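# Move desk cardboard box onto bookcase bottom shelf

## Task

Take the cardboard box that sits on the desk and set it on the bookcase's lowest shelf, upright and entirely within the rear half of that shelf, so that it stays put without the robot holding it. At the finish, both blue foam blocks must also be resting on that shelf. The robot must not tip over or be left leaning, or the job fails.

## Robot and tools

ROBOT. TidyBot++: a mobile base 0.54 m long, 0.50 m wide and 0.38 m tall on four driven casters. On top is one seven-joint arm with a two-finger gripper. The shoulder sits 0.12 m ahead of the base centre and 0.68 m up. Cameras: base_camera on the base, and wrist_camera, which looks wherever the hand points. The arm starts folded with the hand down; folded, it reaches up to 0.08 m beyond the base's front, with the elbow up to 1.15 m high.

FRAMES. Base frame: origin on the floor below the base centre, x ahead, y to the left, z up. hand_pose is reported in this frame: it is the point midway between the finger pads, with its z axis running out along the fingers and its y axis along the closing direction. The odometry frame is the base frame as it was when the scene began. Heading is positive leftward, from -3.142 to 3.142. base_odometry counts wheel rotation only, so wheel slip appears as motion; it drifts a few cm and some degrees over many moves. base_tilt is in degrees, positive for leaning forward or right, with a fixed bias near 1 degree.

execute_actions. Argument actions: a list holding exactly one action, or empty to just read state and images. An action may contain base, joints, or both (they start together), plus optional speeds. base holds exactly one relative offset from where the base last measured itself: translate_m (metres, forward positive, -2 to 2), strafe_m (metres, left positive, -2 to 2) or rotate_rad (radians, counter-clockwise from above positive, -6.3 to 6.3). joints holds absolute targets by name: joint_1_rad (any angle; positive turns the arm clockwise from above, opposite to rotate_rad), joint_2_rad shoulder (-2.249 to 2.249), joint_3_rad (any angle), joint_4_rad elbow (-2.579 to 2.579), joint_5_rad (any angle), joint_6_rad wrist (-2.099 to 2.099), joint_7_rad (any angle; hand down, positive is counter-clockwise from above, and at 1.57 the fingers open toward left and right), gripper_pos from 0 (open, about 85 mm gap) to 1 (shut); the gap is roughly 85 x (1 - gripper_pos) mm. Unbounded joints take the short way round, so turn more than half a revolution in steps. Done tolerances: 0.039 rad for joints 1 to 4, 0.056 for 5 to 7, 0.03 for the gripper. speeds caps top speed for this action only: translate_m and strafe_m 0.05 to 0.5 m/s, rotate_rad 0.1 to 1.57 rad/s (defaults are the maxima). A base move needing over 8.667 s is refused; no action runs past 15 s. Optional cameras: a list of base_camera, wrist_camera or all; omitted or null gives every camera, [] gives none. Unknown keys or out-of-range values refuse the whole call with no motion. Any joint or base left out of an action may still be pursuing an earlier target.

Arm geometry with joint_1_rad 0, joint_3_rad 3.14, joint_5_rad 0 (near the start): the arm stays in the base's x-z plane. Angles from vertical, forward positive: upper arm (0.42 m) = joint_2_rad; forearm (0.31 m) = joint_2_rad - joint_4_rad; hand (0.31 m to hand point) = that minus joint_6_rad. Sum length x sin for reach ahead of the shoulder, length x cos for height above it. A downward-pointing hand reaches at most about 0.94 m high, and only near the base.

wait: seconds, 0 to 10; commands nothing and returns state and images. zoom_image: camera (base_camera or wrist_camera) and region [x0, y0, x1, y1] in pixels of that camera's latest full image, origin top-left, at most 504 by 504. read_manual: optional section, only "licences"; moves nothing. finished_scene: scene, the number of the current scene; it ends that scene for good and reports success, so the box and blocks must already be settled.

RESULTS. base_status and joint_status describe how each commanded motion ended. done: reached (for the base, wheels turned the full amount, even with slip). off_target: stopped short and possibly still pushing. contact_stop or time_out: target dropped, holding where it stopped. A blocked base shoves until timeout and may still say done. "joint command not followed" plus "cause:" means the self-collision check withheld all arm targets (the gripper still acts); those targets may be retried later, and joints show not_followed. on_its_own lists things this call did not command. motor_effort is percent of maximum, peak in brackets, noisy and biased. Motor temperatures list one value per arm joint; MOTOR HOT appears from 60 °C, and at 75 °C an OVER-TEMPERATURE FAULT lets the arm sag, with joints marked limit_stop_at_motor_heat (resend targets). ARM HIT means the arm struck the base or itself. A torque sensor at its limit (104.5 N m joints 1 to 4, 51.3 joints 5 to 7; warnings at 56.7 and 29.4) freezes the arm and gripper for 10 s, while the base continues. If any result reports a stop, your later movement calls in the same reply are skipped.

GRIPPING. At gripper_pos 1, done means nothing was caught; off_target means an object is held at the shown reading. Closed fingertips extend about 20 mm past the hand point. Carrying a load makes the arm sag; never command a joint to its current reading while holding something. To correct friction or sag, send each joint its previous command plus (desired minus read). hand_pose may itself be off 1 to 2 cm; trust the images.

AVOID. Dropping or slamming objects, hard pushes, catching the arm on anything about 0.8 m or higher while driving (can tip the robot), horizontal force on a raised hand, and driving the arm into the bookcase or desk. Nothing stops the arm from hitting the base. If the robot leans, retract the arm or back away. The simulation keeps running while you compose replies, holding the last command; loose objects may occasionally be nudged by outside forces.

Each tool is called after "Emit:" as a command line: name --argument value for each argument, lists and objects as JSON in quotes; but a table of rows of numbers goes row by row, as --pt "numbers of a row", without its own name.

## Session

Emit:
execute_actions --actions '[]'

Scene clock: 0.00 s.
Motor temperatures (°C, as the motors report them): [33 34 30 35 36 33 35]
base_odometry: x=+0.000 y=+0.000 heading=+0.000 (m, m, rad; odometry frame)
base_tilt: forward=+0.2 right=-0.1 (deg)
base_status: not commanded
joint_positions: joint_1_rad=-0.039 joint_2_rad=-0.391 joint_3_rad=+3.198 joint_4_rad=-2.536 joint_5_rad=+0.043 joint_6_rad=-0.883 joint_7_rad=+1.550 gripper_pos=+0.000
joint_status: not commanded
motor_effort: joint_1_rad=+1 joint_2_rad=-1 joint_3_rad=+1 joint_4_rad=+15 joint_5_rad=+0 joint_6_rad=+0 joint_7_rad=+0 (%)
hand_pose: x=+0.2583 y=-0.0089 z=+0.5909 quat_wxyz=(+0.007, +0.998, -0.005, +0.057) (m; base frame)
pictures: base_camera, wrist_camera
Images, in order (width x height): base_camera 644x364, wrist_camera 644x476.

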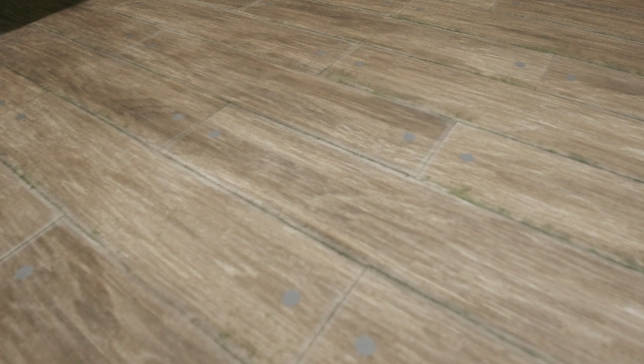

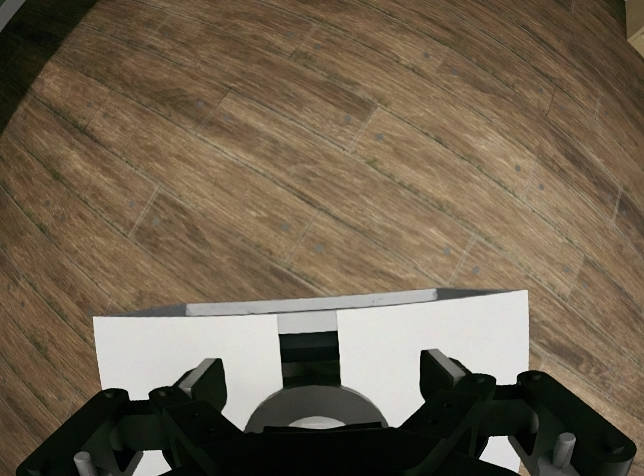

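Emit:
execute_actions --actions '[{"joints":{"joint_1_rad":0.01,"joint_2_rad":-0.5,"joint_3_rad":3.13,"joint_4_rad":-1.4,"joint_5_rad":-0.02,"joint_6_rad":-1.1,"joint_7_rad":1.59}}]' --cameras '["wrist_camera"]'

Emit:
execute_actions --actions '[{"base":{"rotate_rad":-2.1}}]' --cameras '["wrist_camera"]'

Scene clock: 2.80 s.
Motor temperatures (°C, as the motors report them): [33 34 30 35 36 33 35]
base_odometry: x=+0.000 y=+0.000 heading=+0.000 (m, m, rad; odometry frame)
base_tilt: forward=+0.2 right=-0.1 (deg)
base_status: not commanded
joint_positions: joint_1_rad=-0.007 joint_2_rad=-0.490 joint_3_rad=+3.150 joint_4_rad=-1.409 joint_5_rad=+0.030 joint_6_rad=-1.077 joint_7_rad=+1.569 gripper_pos=+0.000
joint_status: all done
motor_effort: joint_1_rad=+1(1) joint_2_rad=-2(5) joint_3_rad=+1(0) joint_4_rad=+19(21) joint_5_rad=+0(0) joint_6_rad=+6(6) joint_7_rad=+0(0) (%)
hand_pose: x=+0.4544 y=-0.0085 z=+1.1154 quat_wxyz=(+0.013, +0.840, -0.003, +0.542) (m; base frame)
pictures: wrist_camera
Images, in order (width x height): wrist_camera 644x476.

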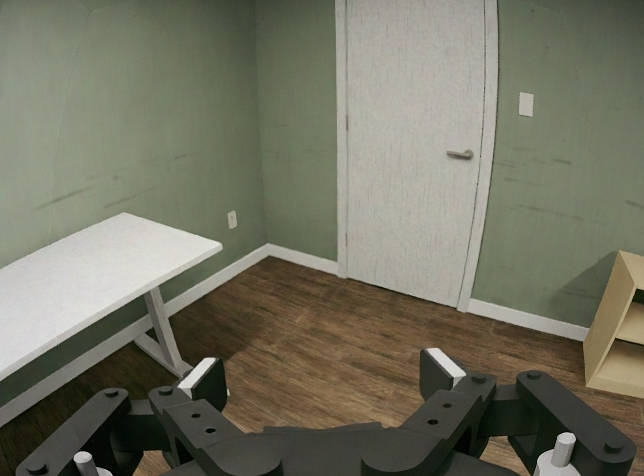

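Scene clock: 5.43 s.
Motor temperatures (°C, as the motors report them): [33 34 30 35 36 33 35]
base_odometry: x=+0.000 y=+0.000 heading=-2.099 (m, m, rad; odometry frame)
base_tilt: forward=+0.2 right=-0.1 (deg)
base_status: done
joint_positions: joint_1_rad=-0.004 joint_2_rad=-0.490 joint_3_rad=+3.144 joint_4_rad=-1.409 joint_5_rad=+0.026 joint_6_rad=-1.078 joint_7_rad=+1.569 gripper_pos=+0.000
joint_status: not commanded
motor_effort: joint_1_rad=+2(2) joint_2_rad=-2(3) joint_3_rad=+1(2) joint_4_rad=+19(19) joint_5_rad=+1(1) joint_6_rad=+6(7) joint_7_rad=+0(0) (%)
hand_pose: x=+0.4542 y=-0.0058 z=+1.1151 quat_wxyz=(+0.012, +0.841, -0.002, +0.542) (m; base frame)
pictures: wrist_camera
Images, in order (width x height): wrist_camera 644x476.

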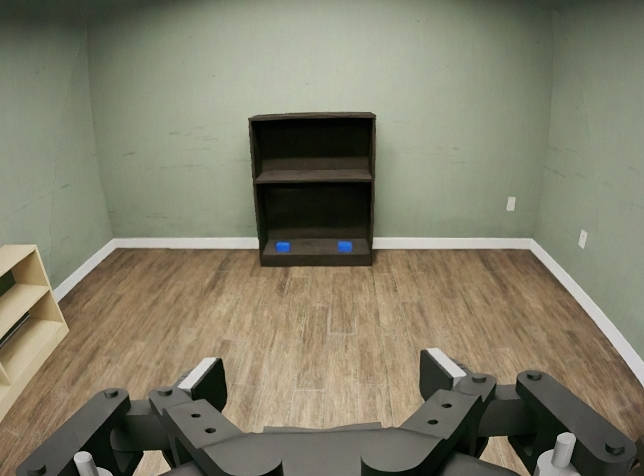

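Emit:
execute_actions --actions '[{"base":{"rotate_rad":3.13},"joints":{"joint_5_rad":-0.045,"joint_6_rad":-1.3}}]'

Scene clock: 9.00 s.
Motor temperatures (°C, as the motors report them): [33 34 30 35 37 33 35]
base_odometry: x=+0.000 y=+0.000 heading=+1.030 (m, m, rad; odometry frame)
base_tilt: forward=+0.1 right=-0.1 (deg)
base_status: done
joint_positions: joint_1_rad=-0.001 joint_2_rad=-0.490 joint_3_rad=+3.141 joint_4_rad=-1.406 joint_5_rad=+0.001 joint_6_rad=-1.296 joint_7_rad=+1.569 gripper_pos=+0.000
joint_status: all done
motor_effort: joint_1_rad=+1(1) joint_2_rad=-1(3) joint_3_rad=+1(2) joint_4_rad=+18(20) joint_5_rad=+0(0) joint_6_rad=+5(8) joint_7_rad=-1(0) (%)
hand_pose: x=+0.4198 y=+0.0015 z=+1.0582 quat_wxyz=(+0.000, +0.894, +0.000, +0.448) (m; base frame)
pictures: base_camera, wrist_camera
Images, in order (width x height): base_camera 644x364, wrist_camera 644x476.

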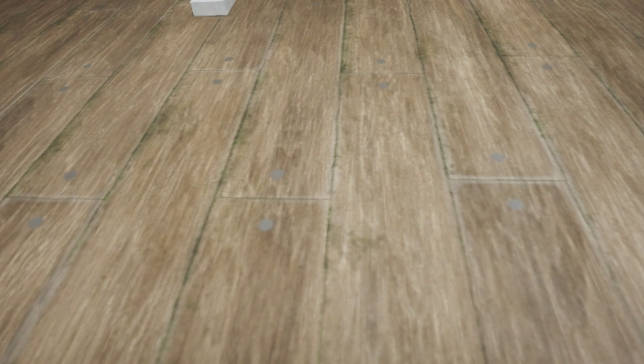

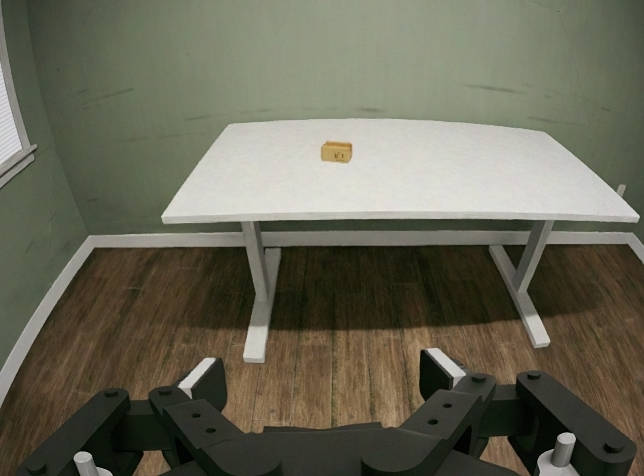

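Emit:
execute_actions --actions '[{"base":{"rotate_rad":-0.04},"joints":{"joint_2_rad":0.51,"joint_4_rad":-0.67,"joint_6_rad":-1.95}}]' --cameras '[]'

Emit:
execute_actions --actions '[{"base":{"translate_m":0.65},"speeds":{"translate_m":0.3}}]'

Scene clock: 11.97 s.
Motor temperatures (°C, as the motors report them): [33 34 30 35 37 33 35]
base_odometry: x=+0.000 y=+0.000 heading=+0.991 (m, m, rad; odometry frame)
base_tilt: forward=+0.2 right=-0.1 (deg)
base_status: done
joint_positions: joint_1_rad=-0.001 joint_2_rad=+0.508 joint_3_rad=+3.141 joint_4_rad=-0.685 joint_5_rad=+0.001 joint_6_rad=-1.928 joint_7_rad=+1.569 gripper_pos=+0.000
joint_status: all done
motor_effort: joint_1_rad=+1(1) joint_2_rad=-31(32) joint_3_rad=+0(2) joint_4_rad=+16(18) joint_5_rad=+0(1) joint_6_rad=-1(5) joint_7_rad=+0(0) (%)
hand_pose: x=+0.6222 y=+0.0016 z=+0.8543 quat_wxyz=(+0.000, +1.000, -0.001, +0.011) (m; base frame)
pictures: none
No camera images: the call's "cameras" was empty. Leave "cameras" out to get every camera's image.

Scene clock: 15.10 s.
Motor temperatures (°C, as the motors report them): [33 34 30 35 37 33 35]
base_odometry: x=+0.355 y=+0.544 heading=+0.992 (m, m, rad; odometry frame)
base_tilt: forward=+0.2 right=-0.1 (deg)
base_status: done
joint_positions: joint_1_rad=+0.000 joint_2_rad=+0.510 joint_3_rad=+3.141 joint_4_rad=-0.683 joint_5_rad=+0.001 joint_6_rad=-1.931 joint_7_rad=+1.569 gripper_pos=+0.000
joint_status: not commanded
motor_effort: joint_1_rad=+2(2) joint_2_rad=-32(34) joint_3_rad=+0(0) joint_4_rad=+16(17) joint_5_rad=+0(0) joint_6_rad=+0(0) joint_7_rad=+0(0) (%)
hand_pose: x=+0.6222 y=+0.0014 z=+0.8538 quat_wxyz=(+0.000, +1.000, -0.001, +0.009) (m; base frame)
pictures: base_camera, wrist_camera
Images, in order (width x height): base_camera 644x364, wrist_camera 644x476.

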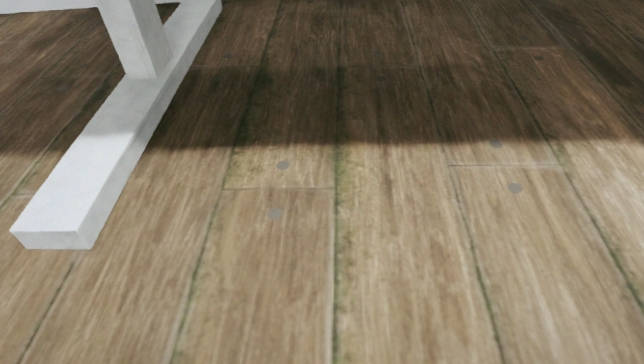

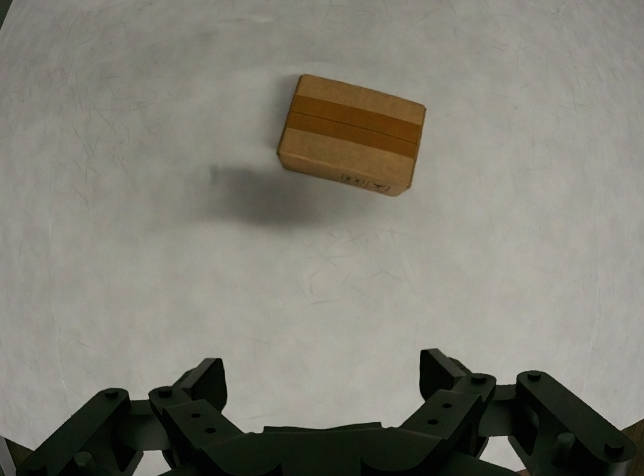

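Emit:
execute_actions --actions '[{"base":{"translate_m":0.133},"speeds":{"translate_m":0.15},"joints":{"joint_7_rad":-0.25}}]' --cameras '[]'

Emit:
execute_actions --actions '[{"base":{"strafe_m":-0.02},"joints":{"joint_2_rad":0.51,"joint_4_rad":-0.83,"joint_6_rad":-1.77}}]'

Scene clock: 17.43 s.
Motor temperatures (°C, as the motors report them): [33 34 30 35 37 33 35]
base_odometry: x=+0.428 y=+0.656 heading=+0.993 (m, m, rad; odometry frame)
base_tilt: forward=+0.2 right=-0.1 (deg)
base_status: done
joint_positions: joint_1_rad=+0.000 joint_2_rad=+0.510 joint_3_rad=+3.141 joint_4_rad=-0.682 joint_5_rad=+0.001 joint_6_rad=-1.931 joint_7_rad=-0.250 gripper_pos=+0.000
joint_status: all done
motor_effort: joint_1_rad=+2(0) joint_2_rad=-32(33) joint_3_rad=+0(1) joint_4_rad=+16(16) joint_5_rad=+0(1) joint_6_rad=-1(0) joint_7_rad=+0(0) (%)
hand_pose: x=+0.6222 y=+0.0013 z=+0.8538 quat_wxyz=(-0.007, +0.614, -0.790, +0.006) (m; base frame)
pictures: none
No camera images: the call's "cameras" was empty. Leave "cameras" out to get every camera's image.

Scene clock: 18.53 s.
Motor temperatures (°C, as the motors report them): [33 34 30 35 37 33 35]
base_odometry: x=+0.445 y=+0.645 heading=+0.993 (m, m, rad; odometry frame)
base_tilt: forward=+0.2 right=-0.1 (deg)
base_status: done
joint_positions: joint_1_rad=+0.010 joint_2_rad=+0.511 joint_3_rad=+3.141 joint_4_rad=-0.821 joint_5_rad=+0.000 joint_6_rad=-1.790 joint_7_rad=-0.250 gripper_pos=+0.000
joint_status: all done
motor_effort: joint_1_rad=+1(5) joint_2_rad=-32(33) joint_3_rad=+1(1) joint_4_rad=+16(18) joint_5_rad=+0(2) joint_6_rad=-1(0) joint_7_rad=+0(0) (%)
hand_pose: x=+0.6364 y=-0.0035 z=+0.8120 quat_wxyz=(-0.008, +0.610, -0.793, +0.006) (m; base frame)
pictures: base_camera, wrist_camera
Images, in order (width x height): base_camera 644x364, wrist_camera 644x476.

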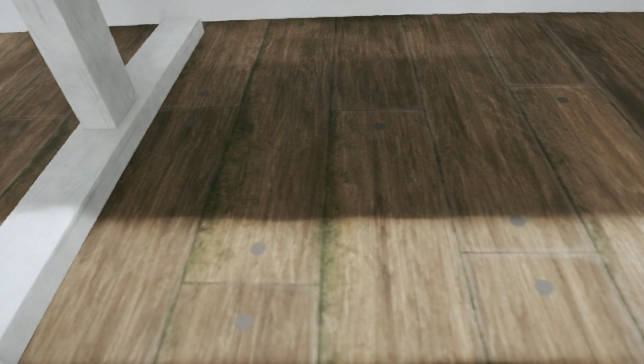

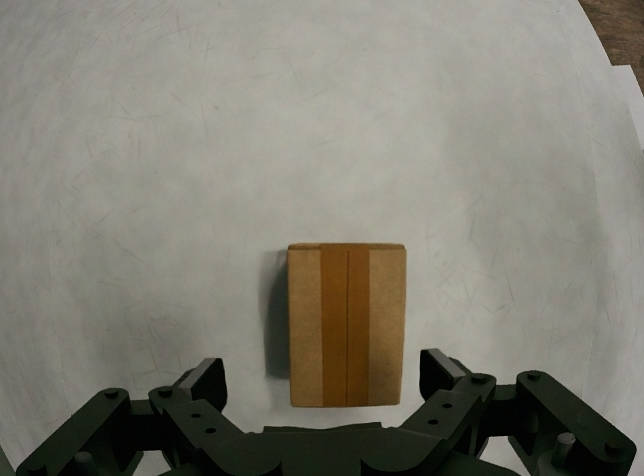

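Emit:
execute_actions --actions '[{"base":{"translate_m":-0.012},"joints":{"joint_1_rad":0.04}}]' --cameras '[]'

Emit:
execute_actions --actions '[{"joints":{"joint_2_rad":0.48,"joint_4_rad":-1.03,"joint_6_rad":-1.60}}]' --cameras '["wrist_camera"]'

Scene clock: 19.70 s.
Motor temperatures (°C, as the motors report them): [33 34 30 35 37 33 35]
base_odometry: x=+0.439 y=+0.635 heading=+0.994 (m, m, rad; odometry frame)
base_tilt: forward=+0.2 right=-0.1 (deg)
base_status: done
joint_positions: joint_1_rad=+0.030 joint_2_rad=+0.508 joint_3_rad=+3.141 joint_4_rad=-0.821 joint_5_rad=+0.000 joint_6_rad=-1.789 joint_7_rad=-0.250 gripper_pos=+0.000
joint_status: all done
motor_effort: joint_1_rad=+1(3) joint_2_rad=-32(35) joint_3_rad=+0(0) joint_4_rad=+17(18) joint_5_rad=+0(1) joint_6_rad=-1(0) joint_7_rad=+0(0) (%)
hand_pose: x=+0.6361 y=-0.0141 z=+0.8132 quat_wxyz=(-0.009, +0.602, -0.799, +0.007) (m; base frame)
pictures: none
No camera images: the call's "cameras" was empty. Leave "cameras" out to get every camera's image.

Scene clock: 21.10 s.
Motor temperatures (°C, as the motors report them): [33 34 30 35 37 33 35]
base_odometry: x=+0.439 y=+0.635 heading=+0.994 (m, m, rad; odometry frame)
base_tilt: forward=+0.2 right=-0.1 (deg)
base_status: not commanded
joint_positions: joint_1_rad=+0.030 joint_2_rad=+0.494 joint_3_rad=+3.141 joint_4_rad=-1.020 joint_5_rad=+0.000 joint_6_rad=-1.621 joint_7_rad=-0.250 gripper_pos=+0.000
joint_status: all done
motor_effort: joint_1_rad=+2(1) joint_2_rad=-32(32) joint_3_rad=+0(0) joint_4_rad=+17(18) joint_5_rad=+0(0) joint_6_rad=-1(1) joint_7_rad=+0(0) (%)
hand_pose: x=+0.6341 y=-0.0140 z=+0.7590 quat_wxyz=(-0.003, +0.602, -0.799, +0.002) (m; base frame)
pictures: wrist_camera
Images, in order (width x height): wrist_camera 644x476.

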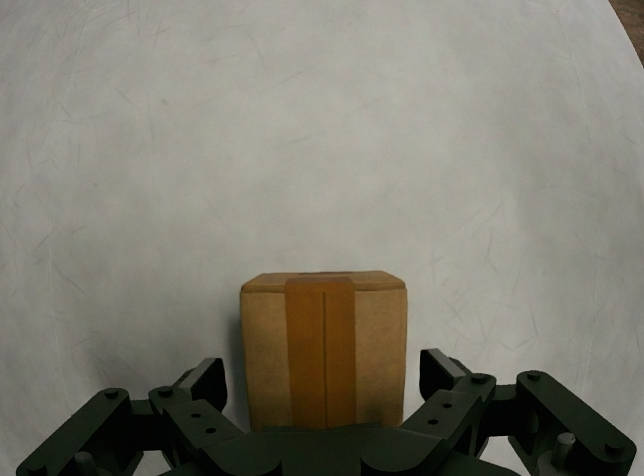

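Emit:
execute_actions --actions '[{"joints":{"gripper_pos":1}}]' --cameras '[]'

Emit:
execute_actions --actions '[{"joints":{"joint_4_rad":-0.96,"joint_6_rad":-1.68,"joint_7_rad":1.59,"joint_1_rad":-0.01}}]' --cameras '["wrist_camera"]'

Emit:
execute_actions --actions '[{"joints":{"joint_4_rad":-1.035,"joint_6_rad":-1.60}}]' --cameras '[]'

Scene clock: 22.63 s.
Motor temperatures (°C, as the motors report them): [33 34 30 35 37 33 35]
base_odometry: x=+0.439 y=+0.635 heading=+0.994 (m, m, rad; odometry frame)
base_tilt: forward=+0.2 right=-0.1 (deg)
base_status: not commanded
joint_positions: joint_1_rad=+0.030 joint_2_rad=+0.489 joint_3_rad=+3.141 joint_4_rad=-1.022 joint_5_rad=+0.000 joint_6_rad=-1.621 joint_7_rad=-0.250 gripper_pos=+0.353
joint_status: gripper_pos off_target (ended at +0.353, target +1.000)
motor_effort: joint_1_rad=+1(1) joint_2_rad=-32(33) joint_3_rad=+0(0) joint_4_rad=+17(17) joint_5_rad=+0(1) joint_6_rad=-1(1) joint_7_rad=+0(0) (%)
hand_pose: x=+0.6333 y=-0.0140 z=+0.7607 quat_wxyz=(-0.004, +0.602, -0.799, +0.003) (m; base frame)
pictures: none
No camera images: the call's "cameras" was empty. Leave "cameras" out to get every camera's image.

Scene clock: 24.63 s.
Motor temperatures (°C, as the motors report them): [33 34 30 35 37 33 35]
base_odometry: x=+0.439 y=+0.635 heading=+0.994 (m, m, rad; odometry frame)
base_tilt: forward=+0.2 right=-0.1 (deg)
base_status: not commanded
joint_positions: joint_1_rad=+0.005 joint_2_rad=+0.489 joint_3_rad=+3.141 joint_4_rad=-0.977 joint_5_rad=+0.000 joint_6_rad=-1.658 joint_7_rad=+1.590 gripper_pos=+0.353
joint_status: all done
motor_effort: joint_1_rad=+2(3) joint_2_rad=-33(32) joint_3_rad=+0(0) joint_4_rad=+18(17) joint_5_rad=+0(0) joint_6_rad=-1(1) joint_7_rad=+0(1) (%)
hand_pose: x=+0.6347 y=-0.0011 z=+0.7749 quat_wxyz=(+0.000, +1.000, +0.007, +0.009) (m; base frame)
pictures: wrist_camera
Images, in order (width x height): wrist_camera 644x476.

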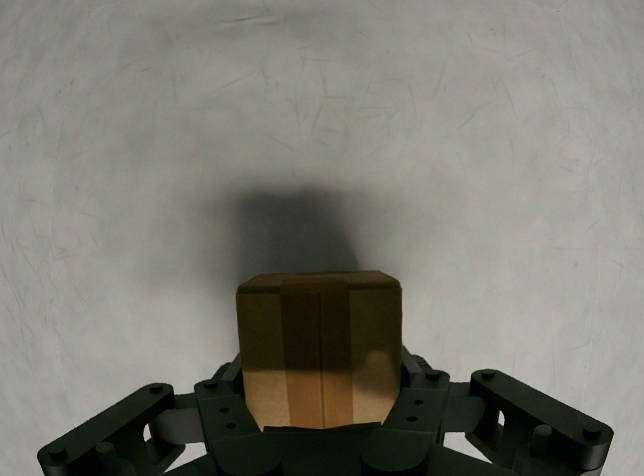

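Scene clock: 25.50 s.
Motor temperatures (°C, as the motors report them): [33 34 30 35 37 33 35]
base_odometry: x=+0.439 y=+0.635 heading=+0.994 (m, m, rad; odometry frame)
base_tilt: forward=+0.2 right=-0.1 (deg)
base_status: not commanded
joint_positions: joint_1_rad=+0.005 joint_2_rad=+0.487 joint_3_rad=+3.141 joint_4_rad=-1.028 joint_5_rad=+0.000 joint_6_rad=-1.622 joint_7_rad=+1.590 gripper_pos=+0.353
joint_status: all done
motor_effort: joint_1_rad=+2(2) joint_2_rad=-32(34) joint_3_rad=+0(0) joint_4_rad=+17(18) joint_5_rad=+0(0) joint_6_rad=-1(1) joint_7_rad=+0(0) (%)
hand_pose: x=+0.6313 y=-0.0011 z=+0.7600 quat_wxyz=(+0.000, +1.000, +0.007, +0.003) (m; base frame)
pictures: none
No camera images: the call's "cameras" was empty. Leave "cameras" out to get every camera's image.

Emit:
execute_actions --actions '[{"joints":{"gripper_pos":0}}]' --cameras '[]'

Emit:
execute_actions --actions '[{"joints":{"joint_2_rad":0.3,"joint_4_rad":-1.1,"joint_6_rad":-1.5}}]' --cameras '[]'

Emit:
execute_actions --actions '[{"joints":{"joint_2_rad":-0.11,"joint_4_rad":-1.7,"joint_6_rad":-0.5}}]' --cameras '[]'

Emit:
execute_actions --actions '[{"joints":{"joint_2_rad":-0.11,"joint_4_rad":-2.11,"joint_6_rad":-0.085,"joint_7_rad":1.57}}]' --cameras '["wrist_camera"]'

Scene clock: 27.67 s.
Motor temperatures (°C, as the motors report them): [33 34 30 35 37 33 35]
base_odometry: x=+0.439 y=+0.635 heading=+0.994 (m, m, rad; odometry frame)
base_tilt: forward=+0.2 right=-0.1 (deg)
base_status: not commanded
joint_positions: joint_1_rad=+0.005 joint_2_rad=+0.487 joint_3_rad=+3.141 joint_4_rad=-1.028 joint_5_rad=+0.000 joint_6_rad=-1.622 joint_7_rad=+1.590 gripper_pos=+0.000
joint_status: all done
motor_effort: joint_1_rad=+1(2) joint_2_rad=-32(33) joint_3_rad=+0(0) joint_4_rad=+17(17) joint_5_rad=+0(0) joint_6_rad=-1(0) joint_7_rad=+0(0) (%)
hand_pose: x=+0.6313 y=-0.0011 z=+0.7600 quat_wxyz=(+0.000, +1.000, +0.007, +0.003) (m; base frame)
pictures: none
No camera images: the call's "cameras" was empty. Leave "cameras" out to get every camera's image.

Scene clock: 29.13 s.
Motor temperatures (°C, as the motors report them): [33 34 30 35 37 33 35]
base_odometry: x=+0.439 y=+0.635 heading=+0.994 (m, m, rad; odometry frame)
base_tilt: forward=+0.2 right=-0.1 (deg)
base_status: not commanded
joint_positions: joint_1_rad=+0.005 joint_2_rad=+0.295 joint_3_rad=+3.141 joint_4_rad=-1.087 joint_5_rad=+0.000 joint_6_rad=-1.522 joint_7_rad=+1.590 gripper_pos=+0.000
joint_status: all done
motor_effort: joint_1_rad=+1(1) joint_2_rad=-26(32) joint_3_rad=+0(0) joint_4_rad=+18(18) joint_5_rad=+0(0) joint_6_rad=+1(1) joint_7_rad=+0(0) (%)
hand_pose: x=+0.6234 y=-0.0010 z=+0.8410 quat_wxyz=(+0.001, +0.993, +0.007, +0.119) (m; base frame)
pictures: none
No camera images: the call's "cameras" was empty. Leave "cameras" out to get every camera's image.

Scene clock: 30.97 s.
Motor temperatures (°C, as the motors report them): [33 34 30 35 37 33 35]
base_odometry: x=+0.439 y=+0.635 heading=+0.994 (m, m, rad; odometry frame)
base_tilt: forward=+0.2 right=-0.1 (deg)
base_status: not commanded
joint_positions: joint_1_rad=+0.005 joint_2_rad=-0.102 joint_3_rad=+3.141 joint_4_rad=-1.687 joint_5_rad=+0.000 joint_6_rad=-0.520 joint_7_rad=+1.590 gripper_pos=+0.000
joint_status: all done
motor_effort: joint_1_rad=+2(1) joint_2_rad=-16(28) joint_3_rad=+1(0) joint_4_rad=+22(22) joint_5_rad=+0(0) joint_6_rad=+5(6) joint_7_rad=+0(0) (%)
hand_pose: x=+0.6585 y=-0.0012 z=+0.9378 quat_wxyz=(+0.006, +0.868, +0.006, +0.496) (m; base frame)
pictures: none
No camera images: the call's "cameras" was empty. Leave "cameras" out to get every camera's image.

Scene clock: 32.53 s.
Motor temperatures (°C, as the motors report them): [33 34 30 35 37 33 35]
base_odometry: x=+0.439 y=+0.635 heading=+0.994 (m, m, rad; odometry frame)
base_tilt: forward=+0.2 right=-0.1 (deg)
base_status: not commanded
joint_positions: joint_1_rad=+0.005 joint_2_rad=-0.102 joint_3_rad=+3.141 joint_4_rad=-2.099 joint_5_rad=+0.000 joint_6_rad=-0.107 joint_7_rad=+1.590 gripper_pos=+0.000
joint_status: all done
motor_effort: joint_1_rad=+2(1) joint_2_rad=-15(17) joint_3_rad=+1(1) joint_4_rad=+20(21) joint_5_rad=+0(0) joint_6_rad=+5(7) joint_7_rad=+0(0) (%)
hand_pose: x=+0.6303 y=-0.0011 z=+0.8120 quat_wxyz=(+0.006, +0.868, +0.006, +0.496) (m; base frame)
pictures: wrist_camera
Images, in order (width x height): wrist_camera 644x476.

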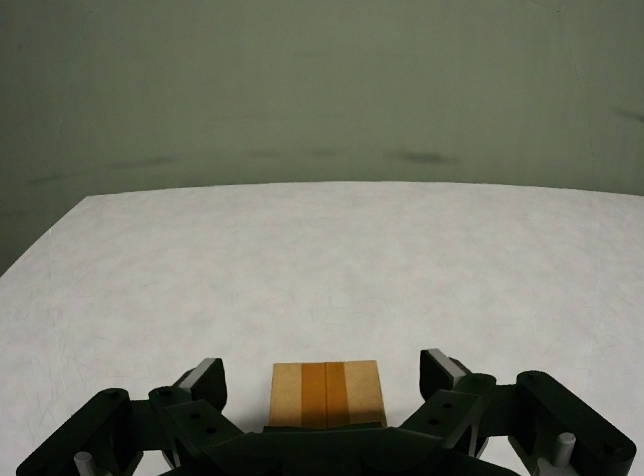

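Emit:
execute_actions --actions '[{"base":{"translate_m":-0.018},"joints":{"joint_2_rad":-0.025,"joint_4_rad":-2.22,"joint_6_rad":0.09}}]' --cameras '["wrist_camera"]'

Scene clock: 33.97 s.
Motor temperatures (°C, as the motors report them): [33 34 30 35 37 33 35]
base_odometry: x=+0.429 y=+0.620 heading=+0.994 (m, m, rad; odometry frame)
base_tilt: forward=+0.2 right=-0.1 (deg)
base_status: done
joint_positions: joint_1_rad=+0.005 joint_2_rad=-0.028 joint_3_rad=+3.141 joint_4_rad=-2.214 joint_5_rad=+0.000 joint_6_rad=+0.067 joint_7_rad=+1.590 gripper_pos=+0.000
joint_status: all done
motor_effort: joint_1_rad=+2(1) joint_2_rad=-17(19) joint_3_rad=+1(1) joint_4_rad=+19(20) joint_5_rad=+0(0) joint_6_rad=+6(6) joint_7_rad=+0(0) (%)
hand_pose: x=+0.6298 y=-0.0008 z=+0.7591 quat_wxyz=(+0.006, +0.872, +0.006, +0.490) (m; base frame)
pictures: wrist_camera
Images, in order (width x height): wrist_camera 644x476.

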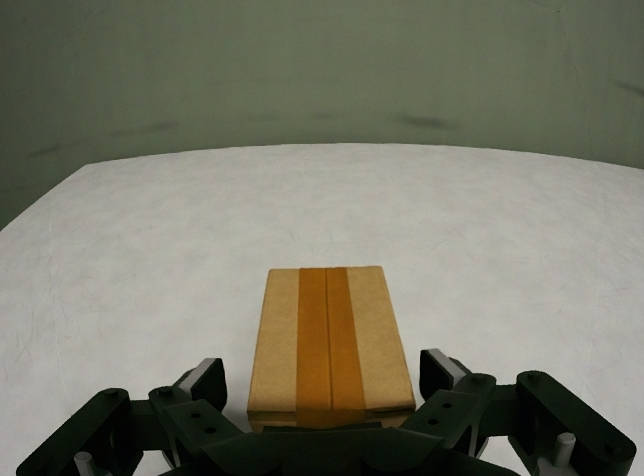

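Emit:
execute_actions --actions '[{"joints":{"gripper_pos":1}}]' --cameras '[]'

Emit:
execute_actions --actions '[{"joints":{"joint_2_rad":-0.2}}]' --cameras '["wrist_camera"]'

Scene clock: 35.33 s.
Motor temperatures (°C, as the motors report them): [33 34 30 35 37 33 35]
base_odometry: x=+0.429 y=+0.620 heading=+0.994 (m, m, rad; odometry frame)
base_tilt: forward=+0.2 right=-0.1 (deg)
base_status: not commanded
joint_positions: joint_1_rad=+0.005 joint_2_rad=-0.028 joint_3_rad=+3.141 joint_4_rad=-2.214 joint_5_rad=+0.000 joint_6_rad=+0.069 joint_7_rad=+1.590 gripper_pos=+0.349
joint_status: gripper_pos off_target (ended at +0.349, target +1.000)
motor_effort: joint_1_rad=+2(1) joint_2_rad=-16(17) joint_3_rad=+1(1) joint_4_rad=+18(20) joint_5_rad=+0(0) joint_6_rad=+5(6) joint_7_rad=+0(0) (%)
hand_pose: x=+0.6301 y=-0.0008 z=+0.7595 quat_wxyz=(+0.006, +0.871, +0.006, +0.490) (m; base frame)
pictures: none
No camera images: the call's "cameras" was empty. Leave "cameras" out to get every camera's image.

Scene clock: 36.47 s.
Motor temperatures (°C, as the motors report them): [33 34 30 35 37 33 35]
base_odometry: x=+0.429 y=+0.620 heading=+0.994 (m, m, rad; odometry frame)
base_tilt: forward=+0.2 right=-0.1 (deg)
base_status: not commanded
joint_positions: joint_1_rad=+0.005 joint_2_rad=-0.197 joint_3_rad=+3.141 joint_4_rad=-2.216 joint_5_rad=+0.000 joint_6_rad=+0.069 joint_7_rad=+1.590 gripper_pos=+0.349
joint_status: all done
motor_effort: joint_1_rad=+1(1) joint_2_rad=-13(20) joint_3_rad=+1(1) joint_4_rad=+21(22) joint_5_rad=+0(0) joint_6_rad=+7(7) joint_7_rad=+0(0) (%)
hand_pose: x=+0.6092 y=-0.0007 z=+0.8427 quat_wxyz=(+0.007, +0.828, +0.006, +0.561) (m; base frame)
pictures: wrist_camera
Images, in order (width x height): wrist_camera 644x476.

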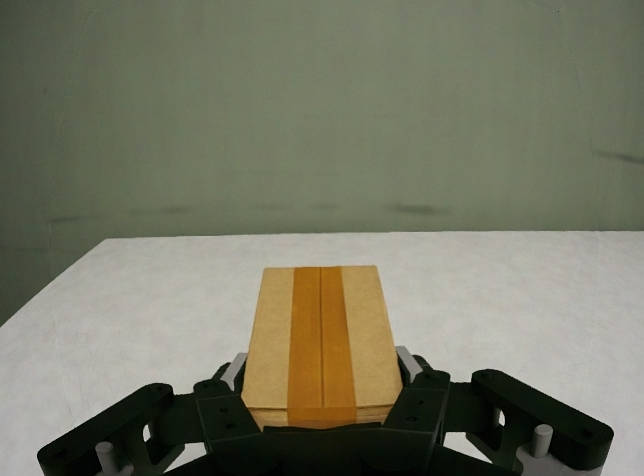

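Emit:
execute_actions --actions '[{"base":{"translate_m":-1.9}}]' --cameras '[]'

Emit:
execute_actions --actions '[{"base":{"rotate_rad":3.14},"joints":{"joint_2_rad":0.1,"joint_4_rad":-2.2,"joint_6_rad":0.1}}]'

Scene clock: 41.87 s.
Motor temperatures (°C, as the motors report them): [33 34 30 35 37 33 35]
base_odometry: x=-0.608 y=-0.973 heading=+0.994 (m, m, rad; odometry frame)
base_tilt: forward=+0.2 right=-0.1 (deg)
base_status: done
joint_positions: joint_1_rad=+0.005 joint_2_rad=-0.196 joint_3_rad=+3.141 joint_4_rad=-2.217 joint_5_rad=+0.000 joint_6_rad=+0.069 joint_7_rad=+1.590 gripper_pos=+0.349
joint_status: not commanded
motor_effort: joint_1_rad=+1(1) joint_2_rad=-13(16) joint_3_rad=+1(2) joint_4_rad=+21(22) joint_5_rad=+0(0) joint_6_rad=+7(8) joint_7_rad=+0(0) (%)
hand_pose: x=+0.6090 y=-0.0007 z=+0.8420 quat_wxyz=(+0.006, +0.828, +0.006, +0.560) (m; base frame)
pictures: none
No camera images: the call's "cameras" was empty. Leave "cameras" out to get every camera's image.

Scene clock: 45.17 s.
Motor temperatures (°C, as the motors report them): [33 34 30 35 37 33 35]
base_odometry: x=-0.608 y=-0.973 heading=-2.150 (m, m, rad; odometry frame)
base_tilt: forward=+0.2 right=-0.1 (deg)
base_status: done
joint_positions: joint_1_rad=-0.006 joint_2_rad=+0.112 joint_3_rad=+3.137 joint_4_rad=-2.206 joint_5_rad=+0.000 joint_6_rad=+0.079 joint_7_rad=+1.590 gripper_pos=+0.349
joint_status: all done
motor_effort: joint_1_rad=+1(1) joint_2_rad=-20(23) joint_3_rad=+1(1) joint_4_rad=+17(21) joint_5_rad=+0(0) joint_6_rad=+6(7) joint_7_rad=+0(0) (%)
hand_pose: x=+0.6408 y=+0.0067 z=+0.6936 quat_wxyz=(+0.002, +0.900, +0.013, +0.436) (m; base frame)
pictures: base_camera, wrist_camera
Images, in order (width x height): base_camera 644x364, wrist_camera 644x476.

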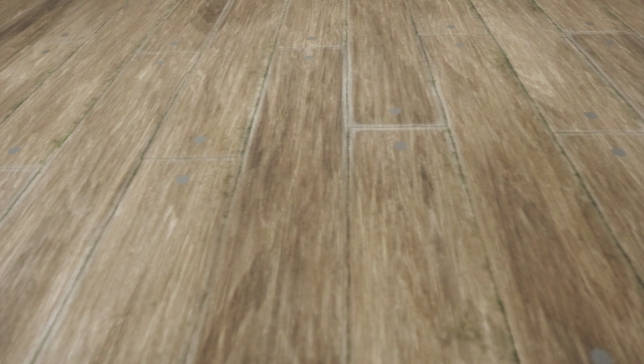

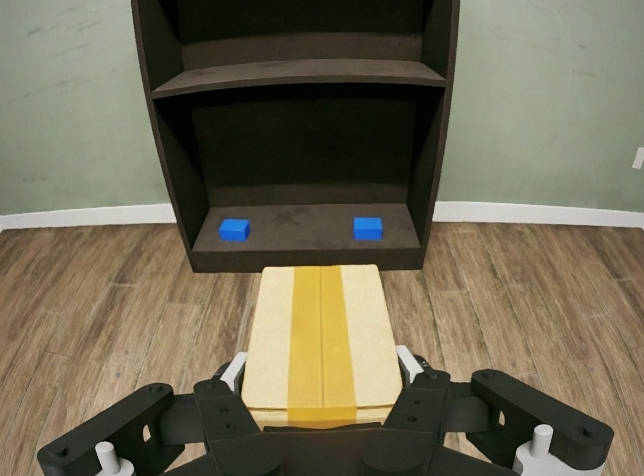

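Emit:
execute_actions --actions '[{"base":{"strafe_m":0.05},"joints":{"joint_2_rad":1.55,"joint_4_rad":-1.322,"joint_6_rad":0.79,"joint_1_rad":0.02}}]' --cameras '["wrist_camera"]'

Emit:
execute_actions --actions '[{"base":{"translate_m":0.4}}]'

Scene clock: 48.27 s.
Motor temperatures (°C, as the motors report them): [33 34 30 35 37 33 35]
base_odometry: x=-0.566 y=-1.000 heading=-2.149 (m, m, rad; odometry frame)
base_tilt: forward=+0.2 right=-0.1 (deg)
base_status: done
joint_positions: joint_1_rad=+0.003 joint_2_rad=+1.551 joint_3_rad=+3.134 joint_4_rad=-1.340 joint_5_rad=+0.000 joint_6_rad=+0.763 joint_7_rad=+1.590 gripper_pos=+0.349
joint_status: all done
motor_effort: joint_1_rad=+2(2) joint_2_rad=-43(47) joint_3_rad=-1(1) joint_4_rad=+9(18) joint_5_rad=+0(0) joint_6_rad=+6(6) joint_7_rad=+0(0) (%)
hand_pose: x=+0.8816 y=+0.0030 z=+0.2208 quat_wxyz=(+0.002, +0.874, +0.005, +0.485) (m; base frame)
pictures: wrist_camera
Images, in order (width x height): wrist_camera 644x476.

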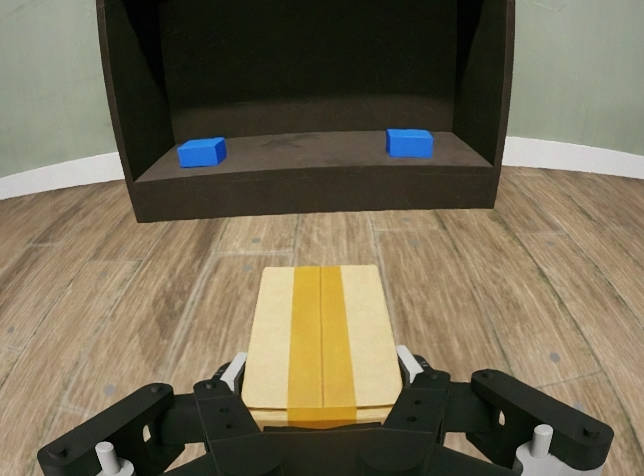

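Scene clock: 50.40 s.
Motor temperatures (°C, as the motors report them): [33 34 30 35 37 33 35]
base_odometry: x=-0.784 y=-1.335 heading=-2.148 (m, m, rad; odometry frame)
base_tilt: forward=+0.2 right=-0.1 (deg)
base_status: done
joint_positions: joint_1_rad=+0.005 joint_2_rad=+1.552 joint_3_rad=+3.134 joint_4_rad=-1.330 joint_5_rad=+0.000 joint_6_rad=+0.766 joint_7_rad=+1.590 gripper_pos=+0.349
joint_status: not commanded
motor_effort: joint_1_rad=+1(0) joint_2_rad=-43(44) joint_3_rad=+0(1) joint_4_rad=+9(11) joint_5_rad=+0(0) joint_6_rad=+7(6) joint_7_rad=+0(0) (%)
hand_pose: x=+0.8866 y=+0.0015 z=+0.2247 quat_wxyz=(+0.002, +0.871, +0.004, +0.491) (m; base frame)
pictures: base_camera, wrist_camera
Images, in order (width x height): base_camera 644x364, wrist_camera 644x476.

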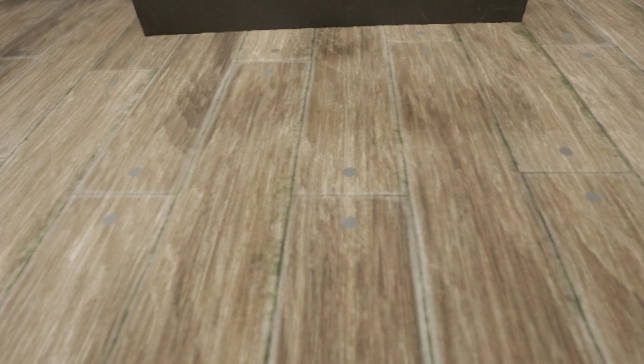

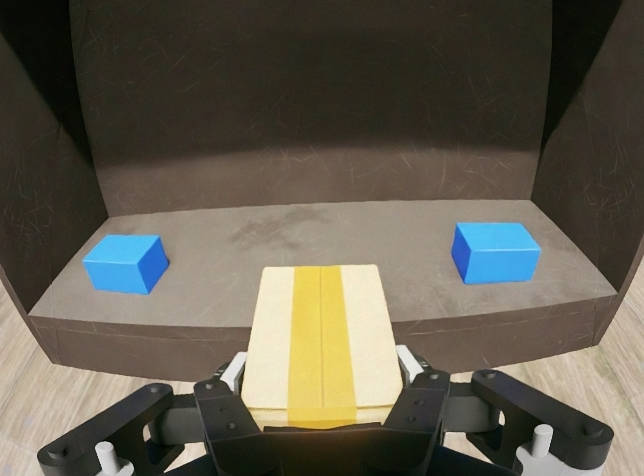

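Emit:
execute_actions --actions '[{"base":{"translate_m":0.24},"speeds":{"translate_m":0.15},"joints":{"joint_2_rad":1.65,"joint_4_rad":-1.22,"joint_6_rad":0.79}}]'

Scene clock: 53.23 s.
Motor temperatures (°C, as the motors report them): [33 34 30 35 37 33 35]
base_odometry: x=-0.915 y=-1.537 heading=-2.148 (m, m, rad; odometry frame)
base_tilt: forward=+0.2 right=-0.1 (deg)
base_status: done
joint_positions: joint_1_rad=+0.006 joint_2_rad=+1.655 joint_3_rad=+3.134 joint_4_rad=-1.229 joint_5_rad=+0.000 joint_6_rad=+0.766 joint_7_rad=+1.590 gripper_pos=+0.349
joint_status: all done
motor_effort: joint_1_rad=+1(1) joint_2_rad=-42(46) joint_3_rad=+0(1) joint_4_rad=+9(11) joint_5_rad=+0(0) joint_6_rad=+7(6) joint_7_rad=+0(0) (%)
hand_pose: x=+0.8842 y=+0.0004 z=+0.1807 quat_wxyz=(+0.003, +0.872, +0.003, +0.490) (m; base frame)
pictures: base_camera, wrist_camera
Images, in order (width x height): base_camera 644x364, wrist_camera 644x476.

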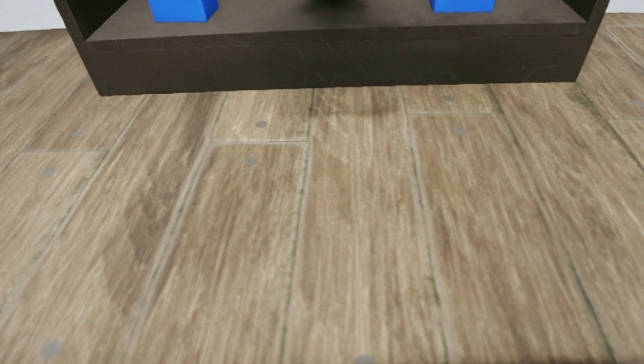

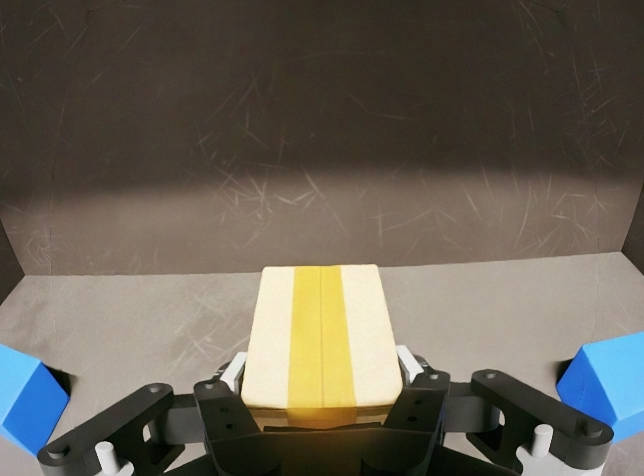

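Emit:
execute_actions --actions '[{"base":{"translate_m":0.092},"speeds":{"translate_m":0.08},"joints":{"joint_2_rad":1.715,"joint_4_rad":-1.145}}]' --cameras '["wrist_camera"]'

Emit:
execute_actions --actions '[{"joints":{"joint_2_rad":1.765,"joint_4_rad":-1.10}}]'

Scene clock: 55.13 s.
Motor temperatures (°C, as the motors report them): [33 34 30 35 37 33 35]
base_odometry: x=-0.965 y=-1.614 heading=-2.148 (m, m, rad; odometry frame)
base_tilt: forward=+0.2 right=-0.1 (deg)
base_status: done
joint_positions: joint_1_rad=+0.006 joint_2_rad=+1.714 joint_3_rad=+3.134 joint_4_rad=-1.155 joint_5_rad=+0.000 joint_6_rad=+0.766 joint_7_rad=+1.590 gripper_pos=+0.349
joint_status: all done
motor_effort: joint_1_rad=+1(3) joint_2_rad=-43(44) joint_3_rad=+0(1) joint_4_rad=+10(11) joint_5_rad=+0(1) joint_6_rad=+6(7) joint_7_rad=+0(0) (%)
hand_pose: x=+0.8883 y=-0.0004 z=+0.1612 quat_wxyz=(+0.003, +0.868, +0.003, +0.496) (m; base frame)
pictures: wrist_camera
Images, in order (width x height): wrist_camera 644x476.

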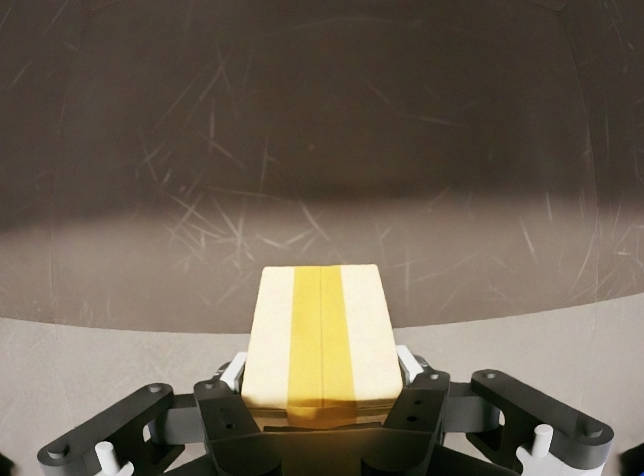

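Scene clock: 55.93 s.
Motor temperatures (°C, as the motors report them): [33 34 30 35 37 33 35]
base_odometry: x=-0.965 y=-1.614 heading=-2.148 (m, m, rad; odometry frame)
base_tilt: forward=+0.2 right=-0.1 (deg)
base_status: not commanded
joint_positions: joint_1_rad=+0.006 joint_2_rad=+1.759 joint_3_rad=+3.134 joint_4_rad=-1.110 joint_5_rad=+0.000 joint_6_rad=+0.771 joint_7_rad=+1.590 gripper_pos=+0.349
joint_status: all done
motor_effort: joint_1_rad=+1(1) joint_2_rad=-42(43) joint_3_rad=+0(1) joint_4_rad=+10(10) joint_5_rad=+0(0) joint_6_rad=+6(7) joint_7_rad=+0(0) (%)
hand_pose: x=+0.8858 y=-0.0006 z=+0.1435 quat_wxyz=(+0.003, +0.867, +0.003, +0.498) (m; base frame)
pictures: base_camera, wrist_camera
Images, in order (width x height): base_camera 644x364, wrist_camera 644x476.

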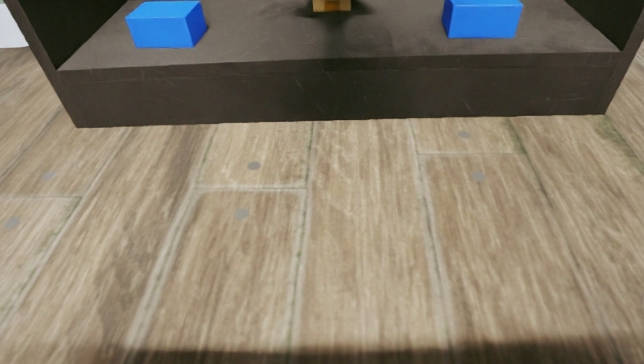

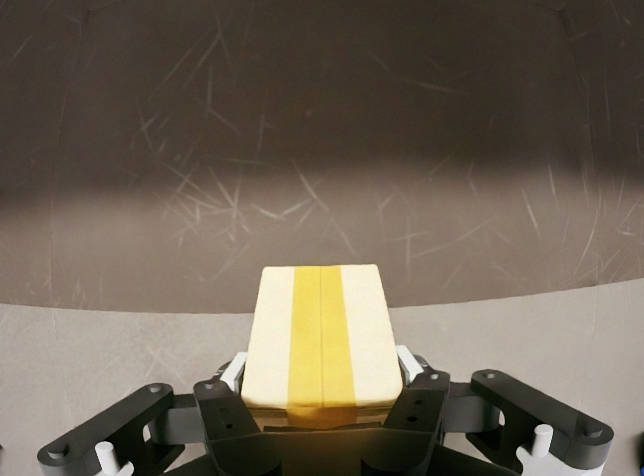

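Emit:
execute_actions --actions '[{"base":{"translate_m":0.015},"speeds":{"translate_m":0.05}}]' --cameras '[]'

Emit:
execute_actions --actions '[{"joints":{"gripper_pos":0}}]' --cameras '["wrist_camera"]'

Emit:
execute_actions --actions '[{"base":{"translate_m":-0.3},"speeds":{"translate_m":0.2},"joints":{"joint_2_rad":1.65,"joint_4_rad":-1.2}}]'

Scene clock: 56.97 s.
Motor temperatures (°C, as the motors report them): [33 34 30 35 37 33 35]
base_odometry: x=-0.973 y=-1.627 heading=-2.147 (m, m, rad; odometry frame)
base_tilt: forward=+0.2 right=-0.1 (deg)
base_status: done
joint_positions: joint_1_rad=+0.007 joint_2_rad=+1.760 joint_3_rad=+3.134 joint_4_rad=-1.109 joint_5_rad=+0.000 joint_6_rad=+0.772 joint_7_rad=+1.590 gripper_pos=+0.349
joint_status: not commanded
motor_effort: joint_1_rad=+1(3) joint_2_rad=-42(43) joint_3_rad=+0(1) joint_4_rad=+9(11) joint_5_rad=+0(1) joint_6_rad=+6(7) joint_7_rad=+0(1) (%)
hand_pose: x=+0.8858 y=-0.0010 z=+0.1435 quat_wxyz=(+0.003, +0.867, +0.002, +0.499) (m; base frame)
pictures: none
No camera images: the call's "cameras" was empty. Leave "cameras" out to get every camera's image.

Scene clock: 58.07 s.
Motor temperatures (°C, as the motors report them): [33 34 30 35 37 33 35]
base_odometry: x=-0.973 y=-1.627 heading=-2.147 (m, m, rad; odometry frame)
base_tilt: forward=+0.2 right=-0.1 (deg)
base_status: not commanded
joint_positions: joint_1_rad=+0.007 joint_2_rad=+1.760 joint_3_rad=+3.134 joint_4_rad=-1.109 joint_5_rad=+0.000 joint_6_rad=+0.772 joint_7_rad=+1.590 gripper_pos=+0.000
joint_status: all done
motor_effort: joint_1_rad=+1(1) joint_2_rad=-41(42) joint_3_rad=+0(0) joint_4_rad=+9(9) joint_5_rad=+0(0) joint_6_rad=+6(7) joint_7_rad=+0(0) (%)
hand_pose: x=+0.8858 y=-0.0010 z=+0.1435 quat_wxyz=(+0.003, +0.867, +0.002, +0.499) (m; base frame)
pictures: wrist_camera
Images, in order (width x height): wrist_camera 644x476.

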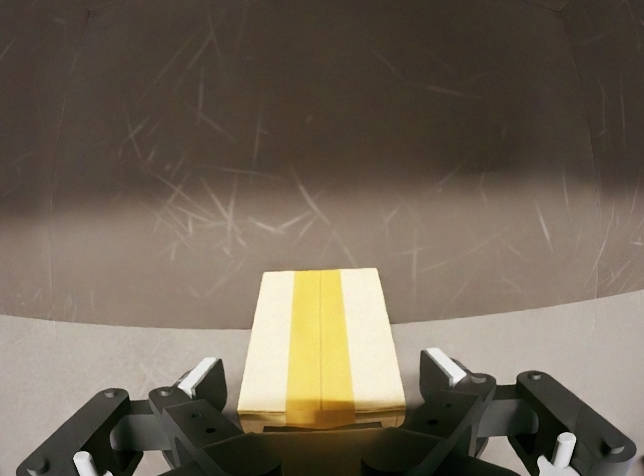

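Scene clock: 60.33 s.
Motor temperatures (°C, as the motors report them): [33 35 30 35 37 33 35]
base_odometry: x=-0.809 y=-1.375 heading=-2.147 (m, m, rad; odometry frame)
base_tilt: forward=+0.2 right=-0.1 (deg)
base_status: done
joint_positions: joint_1_rad=+0.010 joint_2_rad=+1.649 joint_3_rad=+3.134 joint_4_rad=-1.193 joint_5_rad=+0.000 joint_6_rad=+0.773 joint_7_rad=+1.590 gripper_pos=+0.000
joint_status: all done
motor_effort: joint_1_rad=+1(1) joint_2_rad=-43(44) joint_3_rad=+0(1) joint_4_rad=+10(11) joint_5_rad=+0(0) joint_6_rad=+6(7) joint_7_rad=+0(0) (%)
hand_pose: x=+0.9049 y=-0.0033 z=+0.2001 quat_wxyz=(+0.004, +0.860, +0.001, +0.511) (m; base frame)
pictures: base_camera, wrist_camera
Images, in order (width x height): base_camera 644x364, wrist_camera 644x476.

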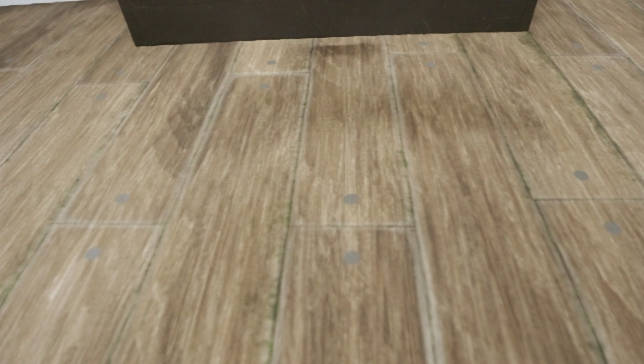

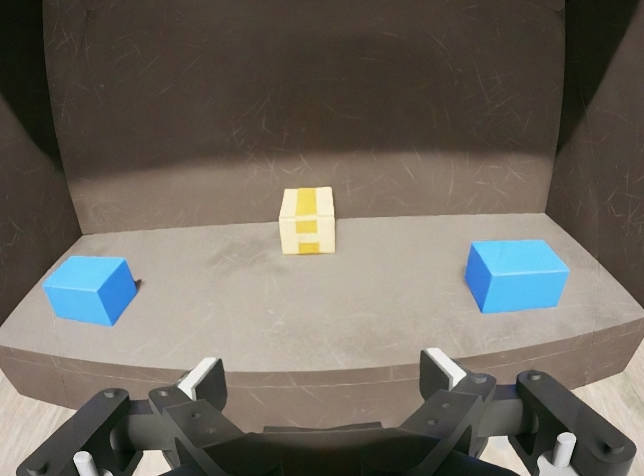

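Emit:
finished_scene --scene 2

The scene is finished: the task was done.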